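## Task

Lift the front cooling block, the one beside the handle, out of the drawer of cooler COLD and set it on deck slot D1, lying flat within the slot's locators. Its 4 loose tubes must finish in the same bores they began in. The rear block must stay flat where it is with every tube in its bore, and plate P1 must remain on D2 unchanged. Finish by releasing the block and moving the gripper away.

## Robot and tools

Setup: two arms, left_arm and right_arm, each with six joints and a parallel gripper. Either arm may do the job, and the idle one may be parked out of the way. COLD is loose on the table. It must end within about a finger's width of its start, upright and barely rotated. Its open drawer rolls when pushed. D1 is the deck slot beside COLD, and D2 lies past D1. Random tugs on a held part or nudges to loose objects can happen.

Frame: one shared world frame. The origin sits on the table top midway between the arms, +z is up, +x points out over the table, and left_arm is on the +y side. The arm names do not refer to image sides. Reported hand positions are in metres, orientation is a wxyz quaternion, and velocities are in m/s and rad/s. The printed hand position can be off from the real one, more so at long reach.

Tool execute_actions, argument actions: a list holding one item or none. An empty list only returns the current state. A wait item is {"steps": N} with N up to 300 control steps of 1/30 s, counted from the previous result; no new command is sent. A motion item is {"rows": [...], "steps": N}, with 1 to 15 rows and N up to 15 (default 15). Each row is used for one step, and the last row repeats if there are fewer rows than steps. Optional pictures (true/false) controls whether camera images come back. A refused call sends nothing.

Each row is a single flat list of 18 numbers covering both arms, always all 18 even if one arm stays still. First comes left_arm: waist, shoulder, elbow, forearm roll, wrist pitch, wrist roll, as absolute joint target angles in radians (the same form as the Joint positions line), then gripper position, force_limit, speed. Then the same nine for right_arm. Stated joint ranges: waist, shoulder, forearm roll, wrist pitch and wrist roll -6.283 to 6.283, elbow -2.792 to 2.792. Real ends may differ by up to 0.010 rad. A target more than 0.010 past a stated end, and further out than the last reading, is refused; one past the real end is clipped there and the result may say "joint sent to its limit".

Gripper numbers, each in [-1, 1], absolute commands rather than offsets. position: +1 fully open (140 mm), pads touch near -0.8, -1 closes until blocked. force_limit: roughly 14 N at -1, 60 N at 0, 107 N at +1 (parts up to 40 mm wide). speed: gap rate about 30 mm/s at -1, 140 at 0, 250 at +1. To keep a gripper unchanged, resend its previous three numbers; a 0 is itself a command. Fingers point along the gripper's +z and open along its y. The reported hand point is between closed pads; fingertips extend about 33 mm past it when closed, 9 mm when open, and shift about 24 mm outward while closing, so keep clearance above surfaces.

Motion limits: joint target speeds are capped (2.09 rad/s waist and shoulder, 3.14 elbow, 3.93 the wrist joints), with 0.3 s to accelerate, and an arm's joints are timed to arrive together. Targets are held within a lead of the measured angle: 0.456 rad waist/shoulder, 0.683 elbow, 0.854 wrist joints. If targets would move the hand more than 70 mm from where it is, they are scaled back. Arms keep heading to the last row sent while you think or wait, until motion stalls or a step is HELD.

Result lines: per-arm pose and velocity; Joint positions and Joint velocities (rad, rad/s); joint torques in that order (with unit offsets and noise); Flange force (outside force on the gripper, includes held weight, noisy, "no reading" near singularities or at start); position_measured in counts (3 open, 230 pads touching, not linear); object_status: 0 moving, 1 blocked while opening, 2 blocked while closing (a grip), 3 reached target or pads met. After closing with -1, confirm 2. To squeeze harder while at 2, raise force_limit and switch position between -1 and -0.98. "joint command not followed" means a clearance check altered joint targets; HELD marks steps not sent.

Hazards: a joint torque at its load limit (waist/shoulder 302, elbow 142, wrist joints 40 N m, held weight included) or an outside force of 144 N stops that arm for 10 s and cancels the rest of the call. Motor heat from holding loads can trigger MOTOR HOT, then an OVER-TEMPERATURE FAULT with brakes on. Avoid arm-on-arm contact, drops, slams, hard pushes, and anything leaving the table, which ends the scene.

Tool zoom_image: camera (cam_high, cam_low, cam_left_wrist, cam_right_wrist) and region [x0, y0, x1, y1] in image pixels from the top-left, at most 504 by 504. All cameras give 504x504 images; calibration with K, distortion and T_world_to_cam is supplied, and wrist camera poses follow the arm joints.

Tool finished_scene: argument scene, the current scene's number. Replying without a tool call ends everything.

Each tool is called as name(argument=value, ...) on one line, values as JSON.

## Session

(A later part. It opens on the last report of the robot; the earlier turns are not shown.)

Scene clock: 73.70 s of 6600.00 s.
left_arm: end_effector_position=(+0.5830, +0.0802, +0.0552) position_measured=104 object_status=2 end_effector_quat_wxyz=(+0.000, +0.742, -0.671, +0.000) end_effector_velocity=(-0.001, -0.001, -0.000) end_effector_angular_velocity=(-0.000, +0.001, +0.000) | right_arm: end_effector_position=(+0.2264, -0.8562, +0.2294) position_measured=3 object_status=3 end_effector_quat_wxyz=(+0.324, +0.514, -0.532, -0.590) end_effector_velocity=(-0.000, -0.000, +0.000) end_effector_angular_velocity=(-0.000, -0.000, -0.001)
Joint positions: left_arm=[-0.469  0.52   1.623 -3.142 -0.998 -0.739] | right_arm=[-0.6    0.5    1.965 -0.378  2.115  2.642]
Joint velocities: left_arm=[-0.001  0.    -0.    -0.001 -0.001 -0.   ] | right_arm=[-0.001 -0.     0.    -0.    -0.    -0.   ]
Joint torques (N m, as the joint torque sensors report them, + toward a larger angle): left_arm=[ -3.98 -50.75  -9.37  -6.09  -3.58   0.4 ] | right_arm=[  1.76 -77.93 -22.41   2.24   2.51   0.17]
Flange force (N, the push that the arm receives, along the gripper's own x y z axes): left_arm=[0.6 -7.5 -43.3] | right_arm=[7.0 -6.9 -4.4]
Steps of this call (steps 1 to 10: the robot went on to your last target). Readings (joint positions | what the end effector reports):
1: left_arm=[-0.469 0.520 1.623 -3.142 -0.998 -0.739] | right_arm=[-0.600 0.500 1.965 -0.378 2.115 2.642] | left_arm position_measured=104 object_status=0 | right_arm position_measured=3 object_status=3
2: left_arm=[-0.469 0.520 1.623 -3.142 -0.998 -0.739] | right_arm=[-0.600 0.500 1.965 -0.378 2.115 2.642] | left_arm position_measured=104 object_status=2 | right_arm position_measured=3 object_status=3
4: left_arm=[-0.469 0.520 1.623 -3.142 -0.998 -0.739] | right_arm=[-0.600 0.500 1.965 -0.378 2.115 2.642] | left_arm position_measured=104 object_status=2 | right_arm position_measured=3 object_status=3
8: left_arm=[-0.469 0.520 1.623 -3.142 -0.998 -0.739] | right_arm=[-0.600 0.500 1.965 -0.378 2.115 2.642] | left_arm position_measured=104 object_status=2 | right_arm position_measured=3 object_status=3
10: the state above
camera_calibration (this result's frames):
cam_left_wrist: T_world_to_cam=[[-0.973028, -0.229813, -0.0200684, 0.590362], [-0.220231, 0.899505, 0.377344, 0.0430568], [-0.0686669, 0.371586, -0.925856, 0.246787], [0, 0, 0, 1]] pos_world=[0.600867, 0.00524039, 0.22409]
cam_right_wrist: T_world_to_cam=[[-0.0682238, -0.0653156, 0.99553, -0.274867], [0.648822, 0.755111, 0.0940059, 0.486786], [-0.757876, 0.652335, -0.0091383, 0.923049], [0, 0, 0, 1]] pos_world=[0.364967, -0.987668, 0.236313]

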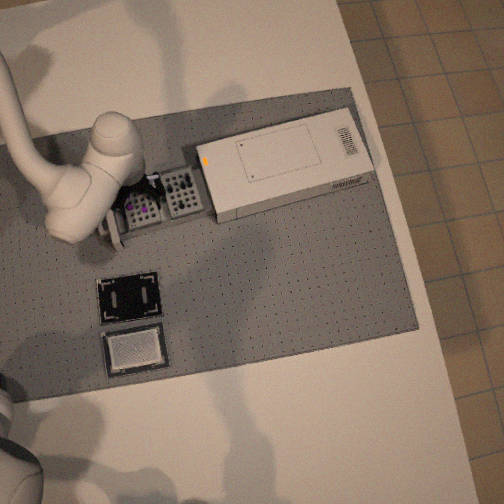

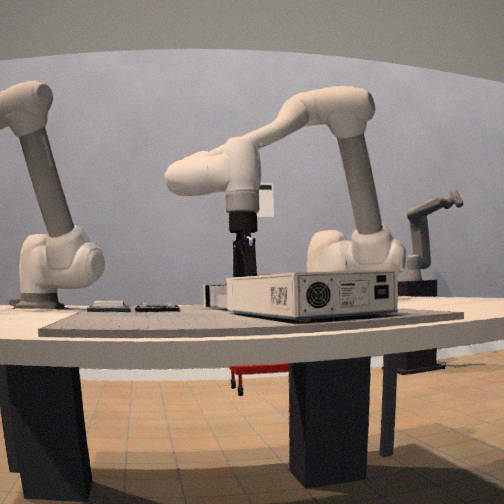

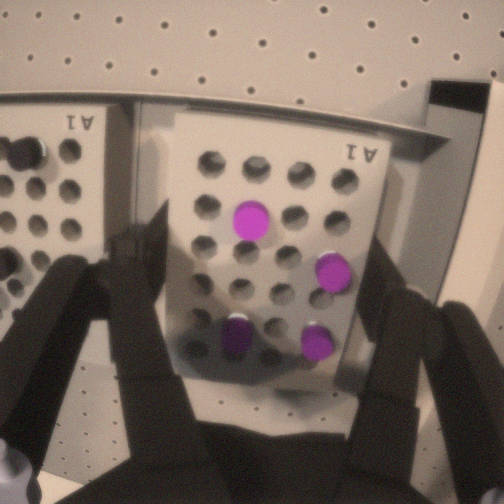

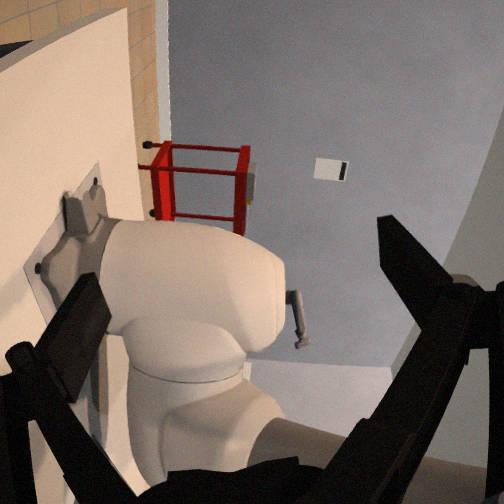

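execute_actions(actions=[{"rows":[[-0.4689,0.5185,1.6219,-3.1416,-1.0012,-0.7395,-0.98,0.6,-0.8,-0.6,0.5,1.965,-0.378,2.115,2.642,1,0,0]],"steps":15}], pictures=false)

execute_actions(actions=[{"rows":[[-0.4689,0.516,1.6199,-3.1416,-1.0057,-0.7395,-0.98,0.6,-0.8,-0.6,0.5,1.965,-0.378,2.115,2.642,1,0,0],[-0.4689,0.516,1.6199,-3.1416,-1.0057,-0.7395,-0.98,0.6,-0.8,-0.6,0.5,1.965,-0.378,2.115,2.642,1,0,0],[-0.4689,0.5119,1.6165,-3.1416,-1.0132,-0.7395,-0.98,0.6,-0.8,-0.6,0.5,1.965,-0.378,2.115,2.642,1,0,0],[-0.4689,0.5119,1.6165,-3.1416,-1.0132,-0.7395,-0.98,0.6,-0.8,-0.6,0.5,1.965,-0.378,2.115,2.642,1,0,0],[-0.4689,0.5078,1.6131,-3.1416,-1.0207,-0.7395,-0.98,0.6,-0.8,-0.6,0.5,1.965,-0.378,2.115,2.642,1,0,0],[-0.4689,0.5078,1.6131,-3.1416,-1.0207,-0.7395,-0.98,0.6,-0.8,-0.6,0.5,1.965,-0.378,2.115,2.642,1,0,0],[-0.4689,0.5037,1.6096,-3.1416,-1.0283,-0.7395,-0.98,0.6,-0.8,-0.6,0.5,1.965,-0.378,2.115,2.642,1,0,0],[-0.4689,0.5037,1.6096,-3.1416,-1.0283,-0.7395,-0.98,0.6,-0.8,-0.6,0.5,1.965,-0.378,2.115,2.642,1,0,0],[-0.4689,0.4996,1.6062,-3.1416,-1.0358,-0.7395,-0.98,0.6,-0.8,-0.6,0.5,1.965,-0.378,2.115,2.642,1,0,0],[-0.4689,0.4996,1.6062,-3.1416,-1.0358,-0.7395,-0.98,0.6,-0.8,-0.6,0.5,1.965,-0.378,2.115,2.642,1,0,0],[-0.4689,0.4955,1.6028,-3.1416,-1.0433,-0.7395,-0.98,0.6,-0.8,-0.6,0.5,1.965,-0.378,2.115,2.642,1,0,0]],"steps":15}])

Scene clock: 83.97 s of 6600.00 s.
left_arm: end_effector_position=(+0.5829, +0.0802, +0.0568) position_measured=105 object_status=2 end_effector_quat_wxyz=(+0.000, +0.742, -0.671, -0.000) end_effector_velocity=(+0.000, -0.001, +0.001) end_effector_angular_velocity=(-0.002, -0.001, -0.001) | right_arm: end_effector_position=(+0.2264, -0.8562, +0.2294) position_measured=3 object_status=3 end_effector_quat_wxyz=(+0.324, +0.514, -0.532, -0.590) end_effector_velocity=(+0.001, -0.000, -0.000) end_effector_angular_velocity=(-0.001, -0.002, +0.001)
Joint positions: left_arm=[-0.469  0.519  1.622 -3.142 -1.001 -0.739] | right_arm=[-0.6    0.5    1.965 -0.378  2.115  2.642]
Joint velocities: left_arm=[-0.001 -0.001 -0.    -0.001  0.001  0.001] | right_arm=[ 0.    -0.    -0.001  0.    -0.001 -0.   ]
Joint torques (N m, as the joint torque sensors report them, + toward a larger angle): left_arm=[ -5.31 -80.72 -26.41  -6.29  -3.81  -0.81] | right_arm=[  1.2  -78.8  -23.11   1.53   2.65   0.41]
Flange force (N, the push that the arm receives, along the gripper's own x y z axes): left_arm=[-0.4 -11.7 -4.9] | right_arm=[5.4 -8.6 -4.3]
Steps of this call (steps 1 to 15: the robot went on to your last target; steps 16 to 90: nothing new was sent; then 6.77 s passed at rest; steps 91 to 105: all 15 steps of this action). Readings (joint positions | what the end effector reports):
91: left_arm=[-0.469 0.520 1.623 -3.142 -0.998 -0.739] | right_arm=[-0.600 0.500 1.965 -0.378 2.115 2.642] | left_arm position_measured=104 object_status=0 | right_arm position_measured=3 object_status=3
92: left_arm=[-0.469 0.520 1.623 -3.142 -0.999 -0.739] | right_arm=[-0.600 0.500 1.965 -0.378 2.115 2.642] | left_arm position_measured=104 object_status=0 | right_arm position_measured=3 object_status=3
94: left_arm=[-0.469 0.519 1.622 -3.142 -1.001 -0.739] | right_arm=[-0.600 0.500 1.965 -0.378 2.115 2.642] | left_arm position_measured=104 object_status=0 | right_arm position_measured=3 object_status=3
98: left_arm=[-0.469 0.519 1.622 -3.142 -1.001 -0.739] | right_arm=[-0.600 0.500 1.965 -0.378 2.115 2.642] | left_arm position_measured=105 object_status=2 | right_arm position_measured=3 object_status=3
105: the state above

Scene clock: 84.47 s of 6600.00 s.
left_arm: end_effector_position=(+0.5828, +0.0802, +0.0834) position_measured=105 object_status=2 end_effector_quat_wxyz=(+0.000, +0.741, -0.671, +0.000) end_effector_velocity=(-0.002, +0.002, +0.009) end_effector_angular_velocity=(+0.003, +0.004, +0.001) | right_arm: end_effector_position=(+0.2264, -0.8562, +0.2294) position_measured=3 object_status=3 end_effector_quat_wxyz=(+0.324, +0.514, -0.532, -0.590) end_effector_velocity=(+0.001, -0.001, -0.000) end_effector_angular_velocity=(-0.002, -0.003, +0.001)
Joint positions: left_arm=[-0.469  0.496  1.603 -3.142 -1.042 -0.739] | right_arm=[-0.6    0.5    1.965 -0.378  2.115  2.642]
Joint velocities: left_arm=[ 0.    -0.008 -0.005  0.    -0.018 -0.001] | right_arm=[ 0.     0.    -0.002 -0.    -0.001  0.001]
Joint torques (N m, as the joint torque sensors report them, + toward a larger angle): left_arm=[  0.19 -91.5  -41.99  -3.8    0.15  -0.58] | right_arm=[  1.24 -77.93 -24.63   2.15   2.33   0.31]
Flange force (N, the push that the arm receives, along the gripper's own x y z axes): left_arm=[-2.4 2.2 11.9] | right_arm=[5.4 -7.6 -0.9]
Steps of this call (steps 1 to 15: all 15 steps of this action). Readings (joint positions | what the end effector reports):
1: left_arm=[-0.469 0.519 1.622 -3.142 -1.001 -0.739] | right_arm=[-0.600 0.500 1.965 -0.378 2.115 2.642] | left_arm position_measured=105 object_status=2 | right_arm position_measured=3 object_status=3
2: left_arm=[-0.469 0.518 1.622 -3.142 -1.003 -0.739] | right_arm=[-0.600 0.500 1.965 -0.378 2.115 2.642] | left_arm position_measured=105 object_status=2 | right_arm position_measured=3 object_status=3
4: left_arm=[-0.469 0.515 1.620 -3.142 -1.008 -0.739] | right_arm=[-0.600 0.500 1.965 -0.378 2.115 2.642] | left_arm position_measured=105 object_status=2 | right_arm position_measured=3 object_status=3
8: left_arm=[-0.469 0.508 1.613 -3.142 -1.022 -0.739] | right_arm=[-0.600 0.500 1.965 -0.378 2.115 2.642] | left_arm position_measured=105 object_status=2 | right_arm position_measured=3 object_status=3
15: the state above
camera_calibration (this result's frames):
cam_left_wrist: T_world_to_cam=[[-0.97307, -0.229638, -0.0200307, 0.590737], [-0.220052, 0.899532, 0.377385, 0.032263], [-0.0686438, 0.37163, -0.92584, 0.272926], [0, 0, 0, 1]] pos_world=[0.600663, 0.00520681, 0.252343]
cam_right_wrist: T_world_to_cam=[[-0.0682237, -0.0653157, 0.99553, -0.274867], [0.648822, 0.755111, 0.0940059, 0.486786], [-0.757876, 0.652335, -0.00913823, 0.923049], [0, 0, 0, 1]] pos_world=[0.364967, -0.987668, 0.236313]

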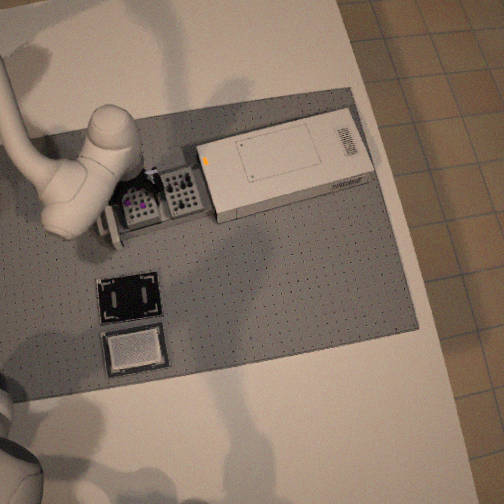

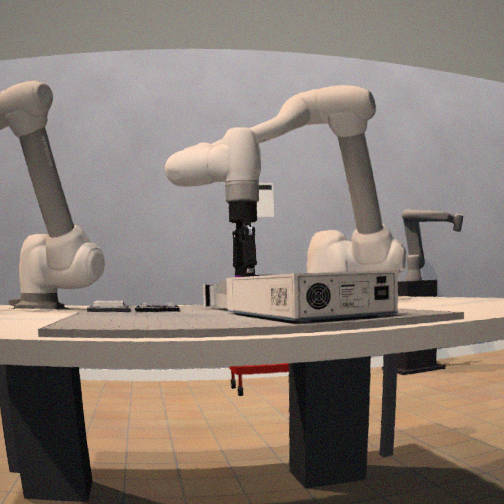

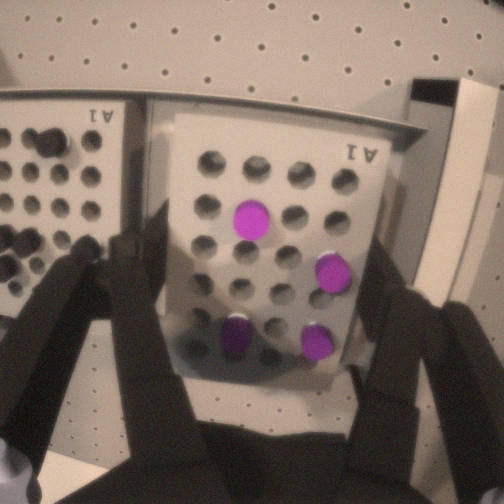

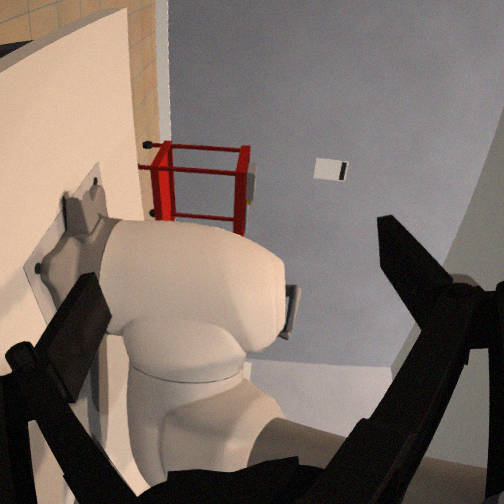

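execute_actions(actions=[{"rows":[[-0.4689,0.4171,1.4947,-3.1416,-1.2298,-0.7395,-0.98,0.6,-0.8,-0.6,0.5,1.965,-0.378,2.115,2.642,1,0,0]],"steps":15}], pictures=false)

Scene clock: 90.27 s of 6600.00 s.
left_arm: end_effector_position=(+0.5829, +0.0803, +0.1996) position_measured=105 object_status=2 end_effector_quat_wxyz=(-0.000, +0.742, -0.671, -0.000) end_effector_velocity=(+0.001, -0.001, +0.003) end_effector_angular_velocity=(-0.001, -0.001, +0.001) | right_arm: end_effector_position=(+0.2264, -0.8562, +0.2294) position_measured=3 object_status=3 end_effector_quat_wxyz=(+0.324, +0.514, -0.532, -0.590) end_effector_velocity=(-0.000, -0.000, +0.000) end_effector_angular_velocity=(-0.001, -0.002, -0.001)
Joint positions: left_arm=[-0.469  0.417  1.495 -3.141 -1.23  -0.739] | right_arm=[-0.6    0.5    1.965 -0.378  2.115  2.642]
Joint velocities: left_arm=[-0.    -0.001 -0.003 -0.    -0.003 -0.001] | right_arm=[-0.001 -0.001 -0.    -0.    -0.001 -0.   ]
Joint torques (N m, as the joint torque sensors report them, + toward a larger angle): left_arm=[  1.64 -88.93 -45.64  -4.14   0.16  -0.52] | right_arm=[  4.44 -78.95 -22.28   1.88   2.15   0.41]
Flange force (N, the push that the arm receives, along the gripper's own x y z axes): left_arm=[-0.4 2.8 11.2] | right_arm=[10.8 -6.2 -4.7]
Steps of this call (steps 1 to 15: the robot went on to your last target; steps 16 to 90: nothing new was sent; then 2.30 s passed at rest; steps 91 to 105: all 15 steps of this action). Readings (joint positions | what the end effector reports):
91: left_arm=[-0.469 0.495 1.603 -3.142 -1.044 -0.739] | right_arm=[-0.600 0.500 1.965 -0.378 2.115 2.642] | left_arm position_measured=105 object_status=2 | right_arm position_measured=3 object_status=3
92: left_arm=[-0.469 0.492 1.598 -3.141 -1.053 -0.739] | right_arm=[-0.600 0.500 1.965 -0.378 2.115 2.642] | left_arm position_measured=105 object_status=2 | right_arm position_measured=3 object_status=3
94: left_arm=[-0.469 0.470 1.566 -3.141 -1.107 -0.739] | right_arm=[-0.600 0.500 1.965 -0.378 2.115 2.642] | left_arm position_measured=105 object_status=2 | right_arm position_measured=3 object_status=3
98: left_arm=[-0.469 0.426 1.507 -3.141 -1.207 -0.739] | right_arm=[-0.600 0.500 1.965 -0.378 2.115 2.642] | left_arm position_measured=105 object_status=2 | right_arm position_measured=3 object_status=3
105: the state above

execute_actions(actions=[{"rows":[[-0.6621,0.692,1.0541,-3.1416,-1.3955,0.7377,-0.98,0.6,-0.8,-0.6,0.5,1.965,-0.378,2.115,2.642,1,0,0]],"steps":15}], pictures=false)

execute_actions(actions=[{"steps":30}])

Scene clock: 96.37 s of 6600.00 s.
left_arm: end_effector_position=(+0.6053, -0.0793, +0.2040) position_measured=105 object_status=2 end_effector_quat_wxyz=(-0.000, -0.368, +0.930, -0.000) end_effector_velocity=(+0.001, -0.324, -0.010) end_effector_angular_velocity=(+0.001, +0.001, -2.852) | right_arm: end_effector_position=(+0.2264, -0.8562, +0.2294) position_measured=3 object_status=3 end_effector_quat_wxyz=(+0.324, +0.514, -0.532, -0.590) end_effector_velocity=(-0.000, -0.000, -0.000) end_effector_angular_velocity=(-0.000, -0.002, +0.000)
Joint positions: left_arm=[-0.597  0.599  1.202 -3.142 -1.34   0.049] | right_arm=[-0.6    0.5    1.965 -0.378  2.115  2.642]
Joint velocities: left_arm=[-0.26   0.369 -0.589 -0.    -0.221  2.592] | right_arm=[ 0.    -0.001  0.    -0.    -0.001 -0.   ]
Joint torques (N m, as the joint torque sensors report them, + toward a larger angle): left_arm=[   2.52 -111.18  -46.64   -4.32   -0.16   -0.72] | right_arm=[  1.85 -78.03 -24.21   1.64   2.34   0.23]
Flange force (N, the push that the arm receives, along the gripper's own x y z axes): left_arm=[1.4 0.5 12.7] | right_arm=[5.2 -7.4 -1.5]
Steps of this call (steps 1 to 15: the robot went on to your last target; steps 16 to 90: nothing new was sent; then 2.60 s passed at rest; steps 91 to 105: all 15 steps of this action). Readings (joint positions | what the end effector reports):
91: left_arm=[-0.469 0.417 1.494 -3.142 -1.230 -0.739] | right_arm=[-0.600 0.500 1.965 -0.378 2.115 2.642] | left_arm position_measured=105 object_status=2 | right_arm position_measured=3 object_status=3
92: left_arm=[-0.471 0.420 1.490 -3.142 -1.232 -0.730] | right_arm=[-0.600 0.500 1.965 -0.378 2.115 2.642] | left_arm position_measured=105 object_status=2 | right_arm position_measured=3 object_status=3
94: left_arm=[-0.484 0.438 1.460 -3.142 -1.243 -0.671] | right_arm=[-0.600 0.500 1.965 -0.378 2.115 2.642] | left_arm position_measured=105 object_status=2 | right_arm position_measured=3 object_status=3
98: left_arm=[-0.530 0.503 1.356 -3.142 -1.282 -0.450] | right_arm=[-0.600 0.500 1.965 -0.378 2.115 2.642] | left_arm position_measured=105 object_status=2 | right_arm position_measured=3 object_status=3
105: the state above

Scene clock: 97.37 s of 6600.00 s.
left_arm: end_effector_position=(+0.6002, -0.1598, +0.1999) position_measured=105 object_status=2 end_effector_quat_wxyz=(-0.000, -0.000, +1.000, -0.000) end_effector_velocity=(+0.001, +0.001, -0.000) end_effector_angular_velocity=(+0.000, -0.000, +0.001) | right_arm: end_effector_position=(+0.2264, -0.8562, +0.2294) position_measured=3 object_status=3 end_effector_quat_wxyz=(+0.324, +0.514, -0.532, -0.590) end_effector_velocity=(+0.000, +0.000, +0.001) end_effector_angular_velocity=(+0.001, +0.001, -0.001)
Joint positions: left_arm=[-0.662  0.692  1.054 -3.142 -1.396  0.738] | right_arm=[-0.6    0.5    1.965 -0.378  2.115  2.642]
Joint velocities: left_arm=[ 0.001 -0.     0.001  0.     0.     0.   ] | right_arm=[-0.    -0.001 -0.     0.     0.002 -0.001]
Joint torques (N m, as the joint torque sensors report them, + toward a larger angle): left_arm=[   0.29 -120.04  -47.53   -3.96    0.34   -0.66] | right_arm=[  2.02 -76.29 -24.77   1.42   2.53   0.19]
Flange force (N, the push that the arm receives, along the gripper's own x y z axes): left_arm=[-2.9 -2.3 11.8] | right_arm=[3.7 -5.7 1.6]
Steps of this call (steps 1 to 30: the robot went on to your last target). Readings (joint positions | what the end effector reports):
1: left_arm=[-0.606 0.612 1.182 -3.142 -1.347 0.139] | right_arm=[-0.600 0.500 1.965 -0.378 2.115 2.642] | left_arm position_measured=105 object_status=2 | right_arm position_measured=3 object_status=3
2: left_arm=[-0.615 0.624 1.162 -3.142 -1.355 0.231] | right_arm=[-0.600 0.500 1.965 -0.378 2.115 2.642] | left_arm position_measured=105 object_status=2 | right_arm position_measured=3 object_status=3
4: left_arm=[-0.632 0.649 1.123 -3.142 -1.369 0.414] | right_arm=[-0.600 0.500 1.965 -0.378 2.115 2.642] | left_arm position_measured=105 object_status=2 | right_arm position_measured=3 object_status=3
8: left_arm=[-0.656 0.684 1.067 -3.142 -1.390 0.675] | right_arm=[-0.600 0.500 1.965 -0.378 2.115 2.642] | left_arm position_measured=105 object_status=2 | right_arm position_measured=3 object_status=3
30: the state above
All arms were judged still, so your last target was given up. Only a new action makes them travel on or press farther. Fingers that are still opening or closing keep moving.
camera_calibration (this result's frames):
cam_left_wrist: T_world_to_cam=[[-0.13188, 0.991062, -0.0200811, 0.245112], [0.916946, 0.129664, 0.377357, -0.59739], [0.376588, 0.0313527, -0.92585, 0.149535], [0, 0, 0, 1]] pos_world=[0.523787, -0.17015, 0.368798]
cam_right_wrist: T_world_to_cam=[[-0.0682283, -0.0653144, 0.995529, -0.274863], [0.648821, 0.755112, 0.0940078, 0.486787], [-0.757876, 0.652334, -0.00914267, 0.92305], [0, 0, 0, 1]] pos_world=[0.364967, -0.987668, 0.236312]

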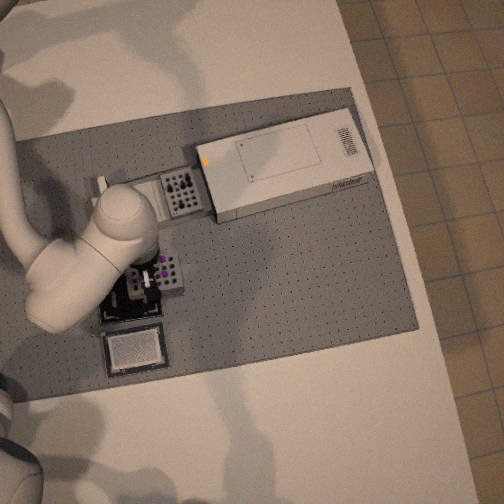

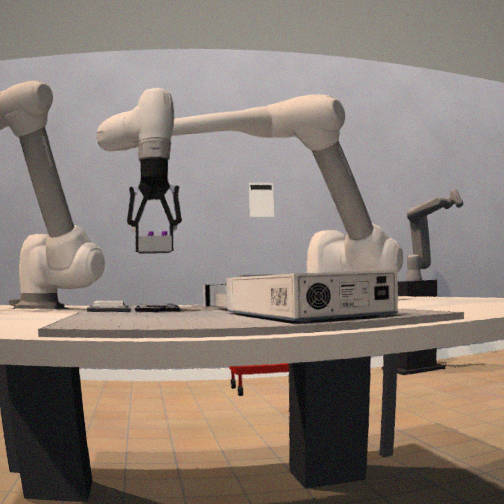

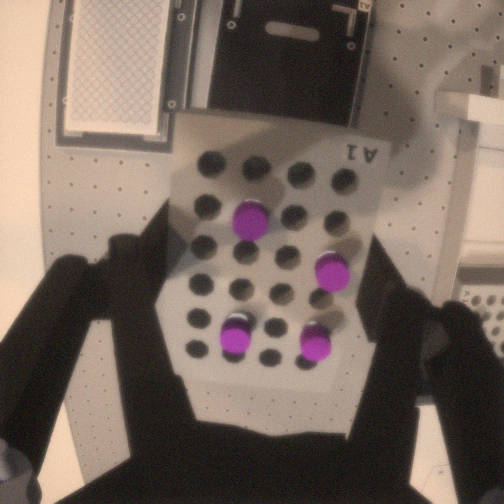

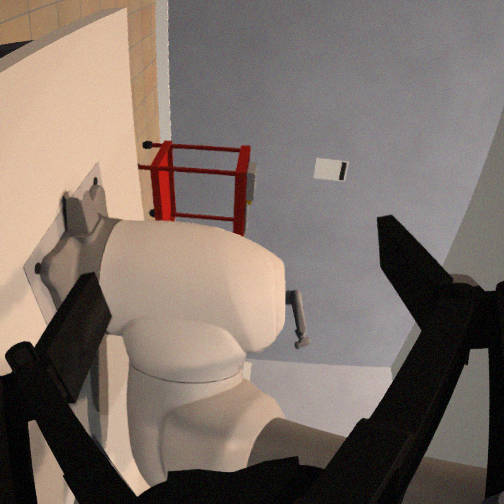

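execute_actions(actions=[{"rows":[[-0.7155,0.6471,1.2987,-3.1416,-1.1958,0.6843,-0.98,0.6,-0.8,-0.6,0.5,1.965,-0.378,2.115,2.642,1,0,0]],"steps":15}], pictures=false)

execute_actions(actions=[{"steps":10}])

zoom_image(camera="cam_left_wrist", region=[140, 0, 440, 200])

Scene clock: 104.63 s of 6600.00 s.
left_arm: end_effector_position=(+0.5304, -0.1539, +0.1102) position_measured=105 object_status=2 end_effector_quat_wxyz=(+0.000, -0.000, +1.000, -0.000) end_effector_velocity=(-0.002, +0.002, -0.004) end_effector_angular_velocity=(+0.003, +0.002, +0.001) | right_arm: end_effector_position=(+0.2264, -0.8562, +0.2294) position_measured=3 object_status=3 end_effector_quat_wxyz=(+0.324, +0.514, -0.532, -0.590) end_effector_velocity=(-0.000, +0.000, +0.000) end_effector_angular_velocity=(+0.001, +0.001, +0.000)
Joint positions: left_arm=[-0.715  0.647  1.298 -3.142 -1.196  0.684] | right_arm=[-0.6    0.5    1.965 -0.378  2.115  2.642]
Joint velocities: left_arm=[-0.001 -0.001  0.008  0.     0.004 -0.001] | right_arm=[ 0.    -0.     0.001 -0.     0.001  0.   ]
Joint torques (N m, as the joint torque sensors report them, + toward a larger angle): left_arm=[   1.77 -114.31  -45.67   -4.17    0.59   -0.7 ] | right_arm=[  2.49 -76.71 -24.25   1.42   2.29   0.54]
Flange force (N, the push that the arm receives, along the gripper's own x y z axes): left_arm=[-1.2 -3.0 12.4] | right_arm=[4.9 -5.0 0.2]
Steps of this call (steps 1 to 90: nothing new was sent; then 3.77 s passed at rest; steps 91 to 105: all 15 steps of this action). Readings (joint positions | what the end effector reports):
91: left_arm=[-0.662 0.692 1.054 -3.142 -1.395 0.738] | right_arm=[-0.600 0.500 1.965 -0.378 2.115 2.642] | left_arm position_measured=105 object_status=2 | right_arm position_measured=3 object_status=3
92: left_arm=[-0.664 0.691 1.060 -3.142 -1.390 0.737] | right_arm=[-0.600 0.500 1.965 -0.378 2.115 2.642] | left_arm position_measured=105 object_status=2 | right_arm position_measured=3 object_status=3
94: left_arm=[-0.674 0.682 1.108 -3.142 -1.351 0.726] | right_arm=[-0.600 0.500 1.965 -0.378 2.115 2.642] | left_arm position_measured=105 object_status=2 | right_arm position_measured=3 object_status=3
98: left_arm=[-0.703 0.658 1.243 -3.142 -1.242 0.697] | right_arm=[-0.600 0.500 1.965 -0.378 2.115 2.642] | left_arm position_measured=105 object_status=2 | right_arm position_measured=3 object_status=3
105: the state above

Scene clock: 104.97 s of 6600.00 s.
left_arm: end_effector_position=(+0.5302, -0.1538, +0.1099) position_measured=105 object_status=2 end_effector_quat_wxyz=(+0.000, -0.000, +1.000, -0.000) end_effector_velocity=(+0.001, +0.000, +0.001) end_effector_angular_velocity=(+0.000, -0.001, -0.000) | right_arm: end_effector_position=(+0.2264, -0.8562, +0.2294) position_measured=3 object_status=3 end_effector_quat_wxyz=(+0.324, +0.514, -0.532, -0.590) end_effector_velocity=(+0.000, +0.000, -0.000) end_effector_angular_velocity=(+0.000, +0.001, +0.001)
Joint positions: left_arm=[-0.715  0.647  1.299 -3.142 -1.196  0.684] | right_arm=[-0.6    0.5    1.965 -0.378  2.115  2.642]
Joint velocities: left_arm=[ 0.    -0.001 -0.     0.001 -0.     0.   ] | right_arm=[ 0.001  0.     0.    -0.     0.     0.   ]
Joint torques (N m, as the joint torque sensors report them, + toward a larger angle): left_arm=[   0.26 -112.97  -44.9    -4.31    0.11   -0.55] | right_arm=[  1.61 -78.63 -23.29   1.62   2.45   0.13]
Flange force (N, the push that the arm receives, along the gripper's own x y z axes): left_arm=[-1.7 -1.1 12.3] | right_arm=[5.6 -8.7 -3.6]
Steps of this call (steps 1 to 10: the robot went on to your last target). Readings (joint positions | what the end effector reports):
1: left_arm=[-0.715 0.647 1.298 -3.142 -1.196 0.684] | right_arm=[-0.600 0.500 1.965 -0.378 2.115 2.642] | left_arm position_measured=105 object_status=2 | right_arm position_measured=3 object_status=3
2: left_arm=[-0.715 0.647 1.298 -3.142 -1.196 0.684] | right_arm=[-0.600 0.500 1.965 -0.378 2.115 2.642] | left_arm position_measured=105 object_status=2 | right_arm position_measured=3 object_status=3
4: left_arm=[-0.715 0.647 1.299 -3.142 -1.196 0.684] | right_arm=[-0.600 0.500 1.965 -0.378 2.115 2.642] | left_arm position_measured=105 object_status=2 | right_arm position_measured=3 object_status=3
8: left_arm=[-0.715 0.647 1.299 -3.142 -1.196 0.684] | right_arm=[-0.600 0.500 1.965 -0.378 2.115 2.642] | left_arm position_measured=105 object_status=2 | right_arm position_measured=3 object_status=3
10: the state above
camera_calibration (this result's frames):
cam_left_wrist: T_world_to_cam=[[-0.131825, 0.991071, -0.0200315, 0.228101], [0.916918, 0.129591, 0.377449, -0.500038], [0.376674, 0.03139, -0.925814, 0.0923596], [0, 0, 0, 1]] pos_world=[0.453774, -0.164163, 0.278816]
cam_right_wrist: T_world_to_cam=[[-0.0682283, -0.0653143, 0.995529, -0.274863], [0.648821, 0.755112, 0.0940078, 0.486787], [-0.757876, 0.652334, -0.00914277, 0.92305], [0, 0, 0, 1]] pos_world=[0.364967, -0.987668, 0.236312]

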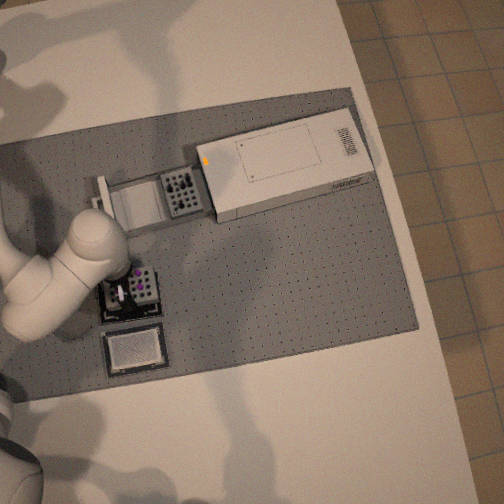

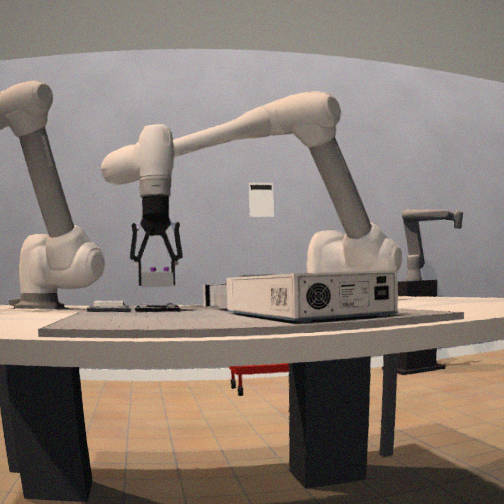

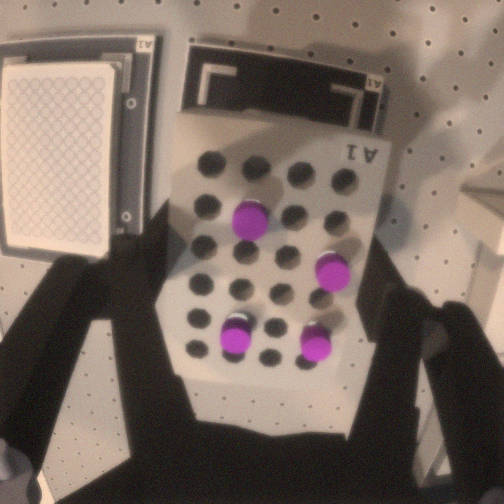

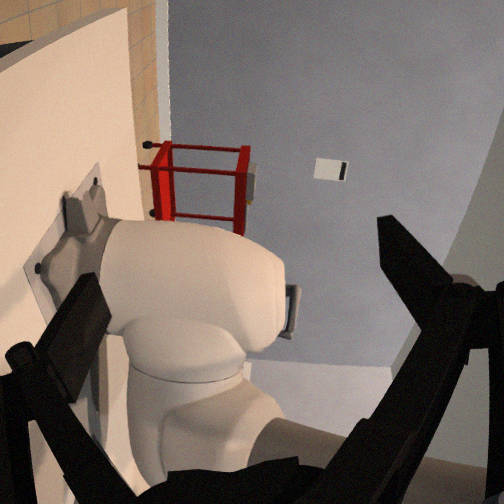

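Region (140, 0, 440, 200) of cam_left_wrist's 504x504 image, scaled by 1.680, with more detail than that image has.

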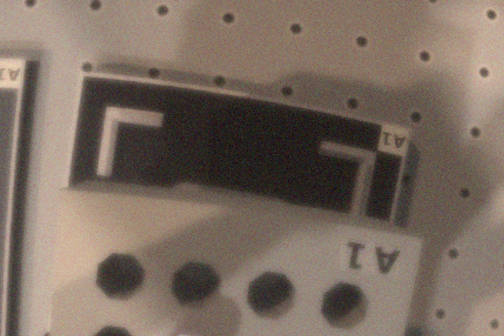

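execute_actions(actions=[{"rows":[[-0.7304,0.6543,1.3545,-3.1416,-1.1328,0.6994,-0.98,0.6,-0.8,-0.6,0.5,1.965,-0.378,2.115,2.642,1,0,0]],"steps":15}])

zoom_image(camera="cam_left_wrist", region=[140, 0, 440, 200])

zoom_image(camera="cam_low", region=[80, 240, 220, 330])

Scene clock: 118.83 s of 6600.00 s.
left_arm: end_effector_position=(+0.5137, -0.1545, +0.0748) position_measured=105 object_status=2 end_effector_quat_wxyz=(-0.000, +0.015, +1.000, -0.000) end_effector_velocity=(-0.001, -0.000, +0.000) end_effector_angular_velocity=(+0.001, +0.001, -0.001) | right_arm: end_effector_position=(+0.2264, -0.8562, +0.2294) position_measured=3 object_status=3 end_effector_quat_wxyz=(+0.324, +0.514, -0.532, -0.590) end_effector_velocity=(-0.001, +0.001, +0.000) end_effector_angular_velocity=(+0.002, +0.003, +0.000)
Joint positions: left_arm=[-0.73   0.654  1.354 -3.142 -1.133  0.699] | right_arm=[-0.6    0.5    1.965 -0.378  2.115  2.642]
Joint velocities: left_arm=[-0.001 -0.     0.    -0.    -0.001 -0.   ] | right_arm=[ 0.001 -0.     0.003  0.     0.001  0.   ]
Joint torques (N m, as the joint torque sensors report them, + toward a larger angle): left_arm=[  -1.26 -112.57  -43.65   -4.01    0.18   -0.62] | right_arm=[  3.78 -78.66 -24.04   2.14   2.57  -0.08]
Flange force (N, the push that the arm receives, along the gripper's own x y z axes): left_arm=[-3.3 -0.4 12.1] | right_arm=[8.8 -8.0 -0.3]
Steps of this call (steps 1 to 15: the robot went on to your last target; steps 16 to 90: nothing new was sent; then 10.37 s passed at rest; steps 91 to 105: all 15 steps of this action). Readings (joint positions | what the end effector reports):
91: left_arm=[-0.716 0.647 1.299 -3.142 -1.195 0.684] | right_arm=[-0.600 0.500 1.965 -0.378 2.115 2.642] | left_arm position_measured=105 object_status=2 | right_arm position_measured=3 object_status=3
92: left_arm=[-0.717 0.648 1.305 -3.142 -1.187 0.685] | right_arm=[-0.600 0.500 1.965 -0.378 2.115 2.642] | left_arm position_measured=105 object_status=2 | right_arm position_measured=3 object_status=3
94: left_arm=[-0.726 0.652 1.338 -3.142 -1.152 0.695] | right_arm=[-0.600 0.500 1.965 -0.378 2.115 2.642] | left_arm position_measured=105 object_status=2 | right_arm position_measured=3 object_status=3
98: left_arm=[-0.730 0.654 1.354 -3.142 -1.134 0.699] | right_arm=[-0.600 0.500 1.965 -0.378 2.115 2.642] | left_arm position_measured=105 object_status=2 | right_arm position_measured=3 object_status=3
105: the state above
camera_calibration (this result's frames):
cam_left_wrist: T_world_to_cam=[[-0.10212, 0.99457, -0.0200404, 0.211144], [0.92045, 0.102112, 0.377287, -0.477588], [0.377285, 0.0200824, -0.925879, 0.0640335], [0, 0, 0, 1]] pos_world=[0.436999, -0.162516, 0.243707]
cam_right_wrist: T_world_to_cam=[[-0.0682286, -0.0653143, 0.995529, -0.274863], [0.648821, 0.755112, 0.094008, 0.486787], [-0.757876, 0.652334, -0.00914291, 0.92305], [0, 0, 0, 1]] pos_world=[0.364967, -0.987668, 0.236312]

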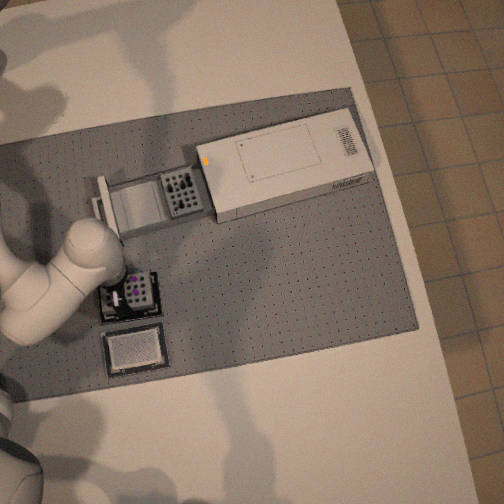

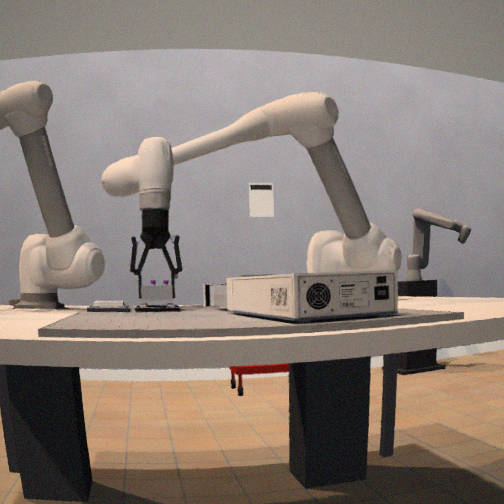

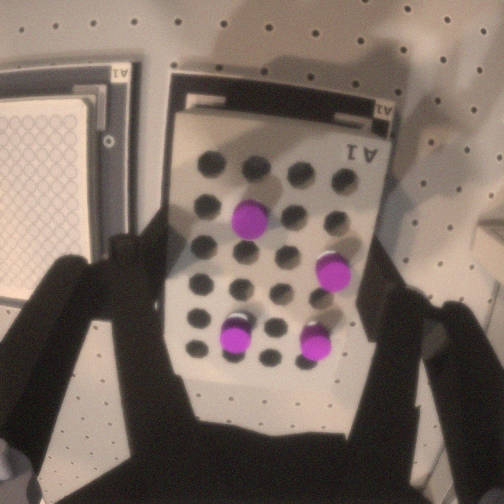

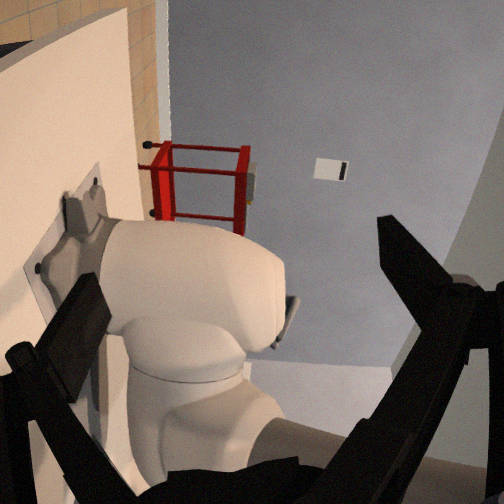

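Region (140, 0, 440, 200) of cam_left_wrist's 504x504 image, scaled by 1.680, with more detail than that image has.

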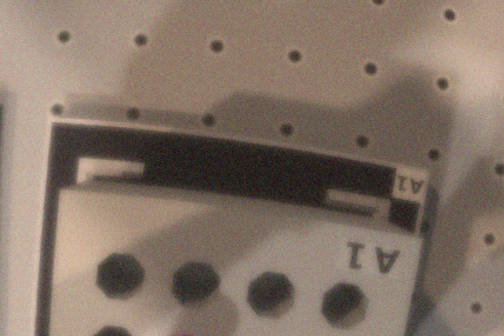

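Region (80, 240, 220, 330) of cam_low's 504x504 image, scaled by 3.600, with more detail than that image has; it fills the top 324 rows of this view, and the rest is white.

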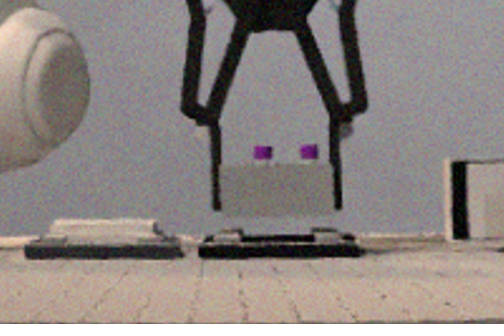

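execute_actions(actions=[{"rows":[[-0.732,0.6545,1.3543,-3.1416,-1.1328,0.6978,-0.98,0.6,-0.8,-0.6,0.5,1.965,-0.378,2.115,2.642,1,0,0],[-0.732,0.6545,1.3543,-3.1416,-1.1328,0.6978,-0.98,0.6,-0.8,-0.6,0.5,1.965,-0.378,2.115,2.642,1,0,0],[-0.732,0.658,1.358,-3.1416,-1.1256,0.6978,-0.98,0.6,-0.8,-0.6,0.5,1.965,-0.378,2.115,2.642,1,0,0],[-0.732,0.658,1.358,-3.1416,-1.1256,0.6978,-0.98,0.6,-0.8,-0.6,0.5,1.965,-0.378,2.115,2.642,1,0,0],[-0.732,0.6598,1.3598,-3.1416,-1.122,0.6978,-0.98,0.6,-0.8,-0.6,0.5,1.965,-0.378,2.115,2.642,1,0,0],[-0.732,0.6598,1.3598,-3.1416,-1.122,0.6978,-0.98,0.6,-0.8,-0.6,0.5,1.965,-0.378,2.115,2.642,1,0,0],[-0.732,0.6616,1.3615,-3.1416,-1.1185,0.6978,-0.98,0.6,-0.8,-0.6,0.5,1.965,-0.378,2.115,2.642,1,0,0],[-0.732,0.6616,1.3615,-3.1416,-1.1185,0.6978,-0.98,0.6,-0.8,-0.6,0.5,1.965,-0.378,2.115,2.642,1,0,0],[-0.732,0.6634,1.3633,-3.1416,-1.1149,0.6978,-0.98,0.6,-0.8,-0.6,0.5,1.965,-0.378,2.115,2.642,1,0,0]],"steps":15}])

zoom_image(camera="cam_left_wrist", region=[140, 0, 440, 200])

zoom_image(camera="cam_low", region=[80, 240, 220, 330])

Scene clock: 135.30 s of 6600.00 s.
left_arm: end_effector_position=(+0.5127, -0.1555, +0.0625) position_measured=105 object_status=2 end_effector_quat_wxyz=(+0.000, +0.015, +1.000, -0.000) end_effector_velocity=(-0.000, -0.000, -0.002) end_effector_angular_velocity=(+0.000, +0.000, -0.000) | right_arm: end_effector_position=(+0.2264, -0.8562, +0.2294) position_measured=3 object_status=3 end_effector_quat_wxyz=(+0.324, +0.514, -0.532, -0.590) end_effector_velocity=(-0.000, -0.000, -0.000) end_effector_angular_velocity=(+0.000, +0.001, -0.001)
Joint positions: left_arm=[-0.732  0.663  1.363 -3.142 -1.115  0.698] | right_arm=[-0.6    0.5    1.965 -0.378  2.115  2.642]
Joint velocities: left_arm=[-0.     0.001  0.001 -0.     0.002  0.   ] | right_arm=[-0.001  0.001 -0.    -0.     0.     0.   ]
Joint torques (N m, as the joint torque sensors report them, + toward a larger angle): left_arm=[   0.16 -113.81  -42.87   -3.9     0.32   -0.58] | right_arm=[  0.61 -78.57 -24.37   1.43   2.55  -0.22]
Flange force (N, the push that the arm receives, along the gripper's own x y z axes): left_arm=[-3.7 -3.2 12.3] | right_arm=[3.3 -9.8 -2.0]
Steps of this call (steps 1 to 15: the robot went on to your last target; steps 16 to 90: nothing new was sent; then 12.97 s passed at rest; steps 91 to 105: all 15 steps of this action). Readings (joint positions | what the end effector reports):
91: left_arm=[-0.730 0.654 1.355 -3.142 -1.133 0.699] | right_arm=[-0.600 0.500 1.965 -0.378 2.115 2.642] | left_arm position_measured=105 object_status=2 | right_arm position_measured=3 object_status=3
92: left_arm=[-0.731 0.654 1.355 -3.142 -1.133 0.699] | right_arm=[-0.600 0.500 1.965 -0.378 2.115 2.642] | left_arm position_measured=105 object_status=2 | right_arm position_measured=3 object_status=3
94: left_arm=[-0.732 0.655 1.355 -3.142 -1.130 0.698] | right_arm=[-0.600 0.500 1.965 -0.378 2.115 2.642] | left_arm position_measured=105 object_status=2 | right_arm position_measured=3 object_status=3
98: left_arm=[-0.732 0.660 1.360 -3.142 -1.122 0.698] | right_arm=[-0.600 0.500 1.965 -0.378 2.115 2.642] | left_arm position_measured=105 object_status=2 | right_arm position_measured=3 object_status=3
105: the state above
camera_calibration (this result's frames):
cam_left_wrist: T_world_to_cam=[[-0.10202, 0.99458, -0.0200465, 0.211753], [0.92039, 0.102018, 0.377458, -0.471955], [0.377457, 0.0200576, -0.92581, 0.0529361], [0, 0, 0, 1]] pos_world=[0.436005, -0.163519, 0.231397]
cam_right_wrist: T_world_to_cam=[[-0.0682282, -0.0653145, 0.995529, -0.274863], [0.648821, 0.755112, 0.0940078, 0.486787], [-0.757876, 0.652334, -0.00914252, 0.92305], [0, 0, 0, 1]] pos_world=[0.364967, -0.987668, 0.236312]

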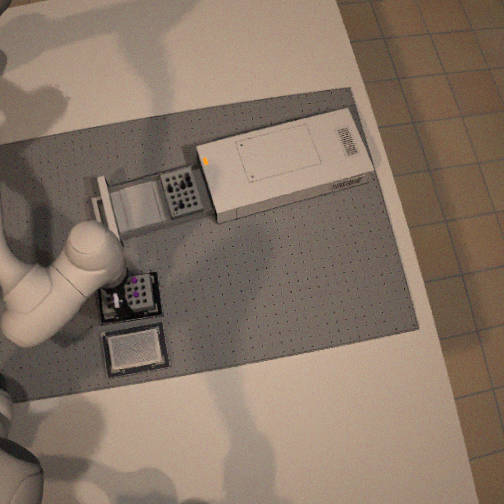

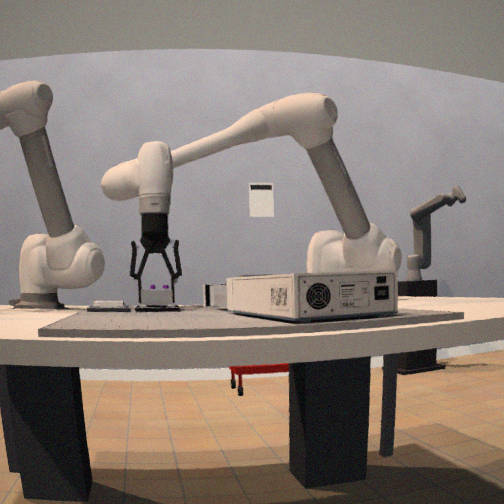

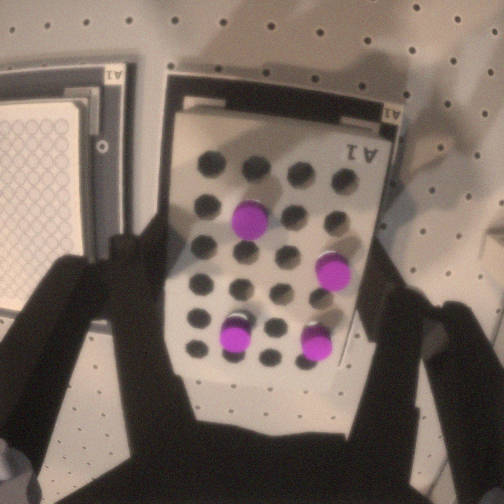

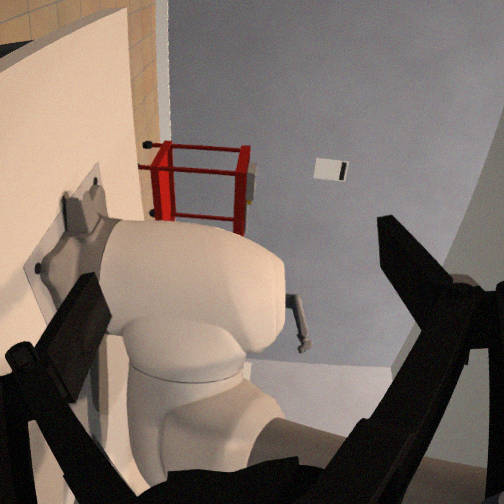

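Region (140, 0, 440, 200) of cam_left_wrist's 504x504 image, scaled by 1.680, with more detail than that image has.

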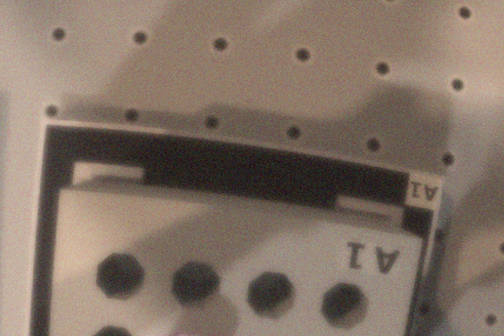

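Region (80, 240, 220, 330) of cam_low's 504x504 image, scaled by 3.600, with more detail than that image has; it fills the top 324 rows of this view, and the rest is white.

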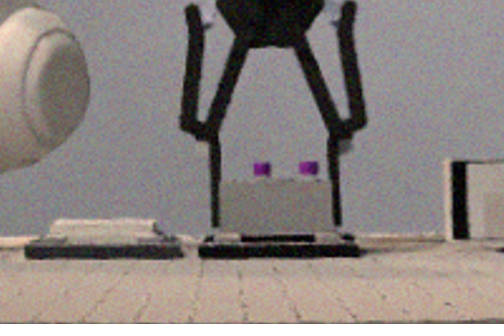

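execute_actions(actions=[{"rows":[[-0.7316,0.6654,1.3647,-3.1416,-1.1115,0.6982,-0.98,0.6,-0.8,-0.6,0.5,1.965,-0.378,2.115,2.642,1,0,0]],"steps":12}], pictures=false)

execute_actions(actions=[{"rows":[[-0.7316,0.6672,1.3665,-3.1416,-1.1079,0.6982,-0.98,0.6,-0.8,-0.6,0.5,1.965,-0.378,2.115,2.642,1,0,0]],"steps":12}], pictures=false)

Scene clock: 139.67 s of 6600.00 s.
left_arm: end_effector_position=(+0.5130, -0.1554, +0.0599) position_measured=105 object_status=2 end_effector_quat_wxyz=(+0.000, +0.015, +1.000, +0.000) end_effector_velocity=(-0.000, +0.000, -0.001) end_effector_angular_velocity=(-0.000, +0.001, -0.000) | right_arm: end_effector_position=(+0.2264, -0.8562, +0.2294) position_measured=3 object_status=3 end_effector_quat_wxyz=(+0.324, +0.514, -0.532, -0.590) end_effector_velocity=(+0.000, -0.000, +0.001) end_effector_angular_velocity=(-0.001, -0.001, -0.000)
Joint positions: left_arm=[-0.732  0.665  1.365 -3.142 -1.111  0.698] | right_arm=[-0.6    0.5    1.965 -0.378  2.115  2.642]
Joint velocities: left_arm=[ 0.     0.     0.001 -0.001  0.     0.001] | right_arm=[ 0.    -0.002 -0.001 -0.     0.001 -0.   ]
Joint torques (N m, as the joint torque sensors report them, + toward a larger angle): left_arm=[  -0.06 -113.79  -43.93   -4.17    0.25   -0.53] | right_arm=[  1.45 -75.22 -23.54   2.18   2.45   0.33]
Flange force (N, the push that the arm receives, along the gripper's own x y z axes): left_arm=[-1.5 -1.0 13.7] | right_arm=[3.6 -3.0 0.1]
Steps of this call (steps 1 to 15: the robot went on to your last target; steps 16 to 90: nothing new was sent; then 0.97 s passed at rest; steps 91 to 102: all 12 steps of this action). Readings (joint positions | what the end effector reports):
91: left_arm=[-0.732 0.663 1.363 -3.142 -1.115 0.698] | right_arm=[-0.600 0.500 1.965 -0.378 2.115 2.642] | left_arm position_measured=105 object_status=2 | right_arm position_measured=3 object_status=3
92: left_arm=[-0.732 0.664 1.364 -3.142 -1.114 0.698] | right_arm=[-0.600 0.500 1.965 -0.378 2.115 2.642] | left_arm position_measured=105 object_status=2 | right_arm position_measured=3 object_status=3
94: left_arm=[-0.732 0.665 1.365 -3.142 -1.112 0.698] | right_arm=[-0.600 0.500 1.965 -0.378 2.115 2.642] | left_arm position_measured=105 object_status=2 | right_arm position_measured=3 object_status=3
98: left_arm=[-0.732 0.665 1.365 -3.142 -1.112 0.698] | right_arm=[-0.600 0.500 1.965 -0.378 2.115 2.642] | left_arm position_measured=105 object_status=2 | right_arm position_measured=3 object_status=3
102: the state above

Scene clock: 140.07 s of 6600.00 s.
left_arm: end_effector_position=(+0.5132, -0.1554, +0.0576) position_measured=105 object_status=2 end_effector_quat_wxyz=(+0.000, +0.015, +1.000, -0.000) end_effector_velocity=(+0.000, +0.000, -0.000) end_effector_angular_velocity=(+0.001, +0.000, +0.000) | right_arm: end_effector_position=(+0.2264, -0.8562, +0.2294) position_measured=3 object_status=3 end_effector_quat_wxyz=(+0.324, +0.514, -0.532, -0.590) end_effector_velocity=(+0.000, -0.000, -0.001) end_effector_angular_velocity=(+0.001, +0.000, +0.001)
Joint positions: left_arm=[-0.731  0.667  1.366 -3.142 -1.108  0.698] | right_arm=[-0.6    0.5    1.965 -0.378  2.115  2.642]
Joint velocities: left_arm=[ 0.     0.001 -0.     0.    -0.     0.   ] | right_arm=[ 0.     0.001  0.    -0.    -0.001 -0.   ]
Joint torques (N m, as the joint torque sensors report them, + toward a larger angle): left_arm=[-13.71 -89.05 -23.08  -8.97  -3.48  -1.31] | right_arm=[  1.99 -78.63 -24.87   2.07   2.18   0.42]
Flange force (N, the push that the arm receives, along the gripper's own x y z axes): left_arm=[-23.4 -0.3 -14.0] | right_arm=[6.5 -8.0 -0.9]
Steps of this call (steps 1 to 12: all 12 steps of this action). Readings (joint positions | what the end effector reports):
1: left_arm=[-0.732 0.665 1.365 -3.142 -1.111 0.698] | right_arm=[-0.600 0.500 1.965 -0.378 2.115 2.642] | left_arm position_measured=105 object_status=2 | right_arm position_measured=3 object_status=3
2: left_arm=[-0.732 0.666 1.365 -3.142 -1.110 0.698] | right_arm=[-0.600 0.500 1.965 -0.378 2.115 2.642] | left_arm position_measured=105 object_status=2 | right_arm position_measured=3 object_status=3
4: left_arm=[-0.731 0.667 1.366 -3.142 -1.108 0.698] | right_arm=[-0.600 0.500 1.965 -0.378 2.115 2.642] | left_arm position_measured=105 object_status=2 | right_arm position_measured=3 object_status=3
8: left_arm=[-0.731 0.667 1.366 -3.142 -1.108 0.698] | right_arm=[-0.600 0.500 1.965 -0.378 2.115 2.642] | left_arm position_measured=105 object_status=2 | right_arm position_measured=3 object_status=3
12: the state above


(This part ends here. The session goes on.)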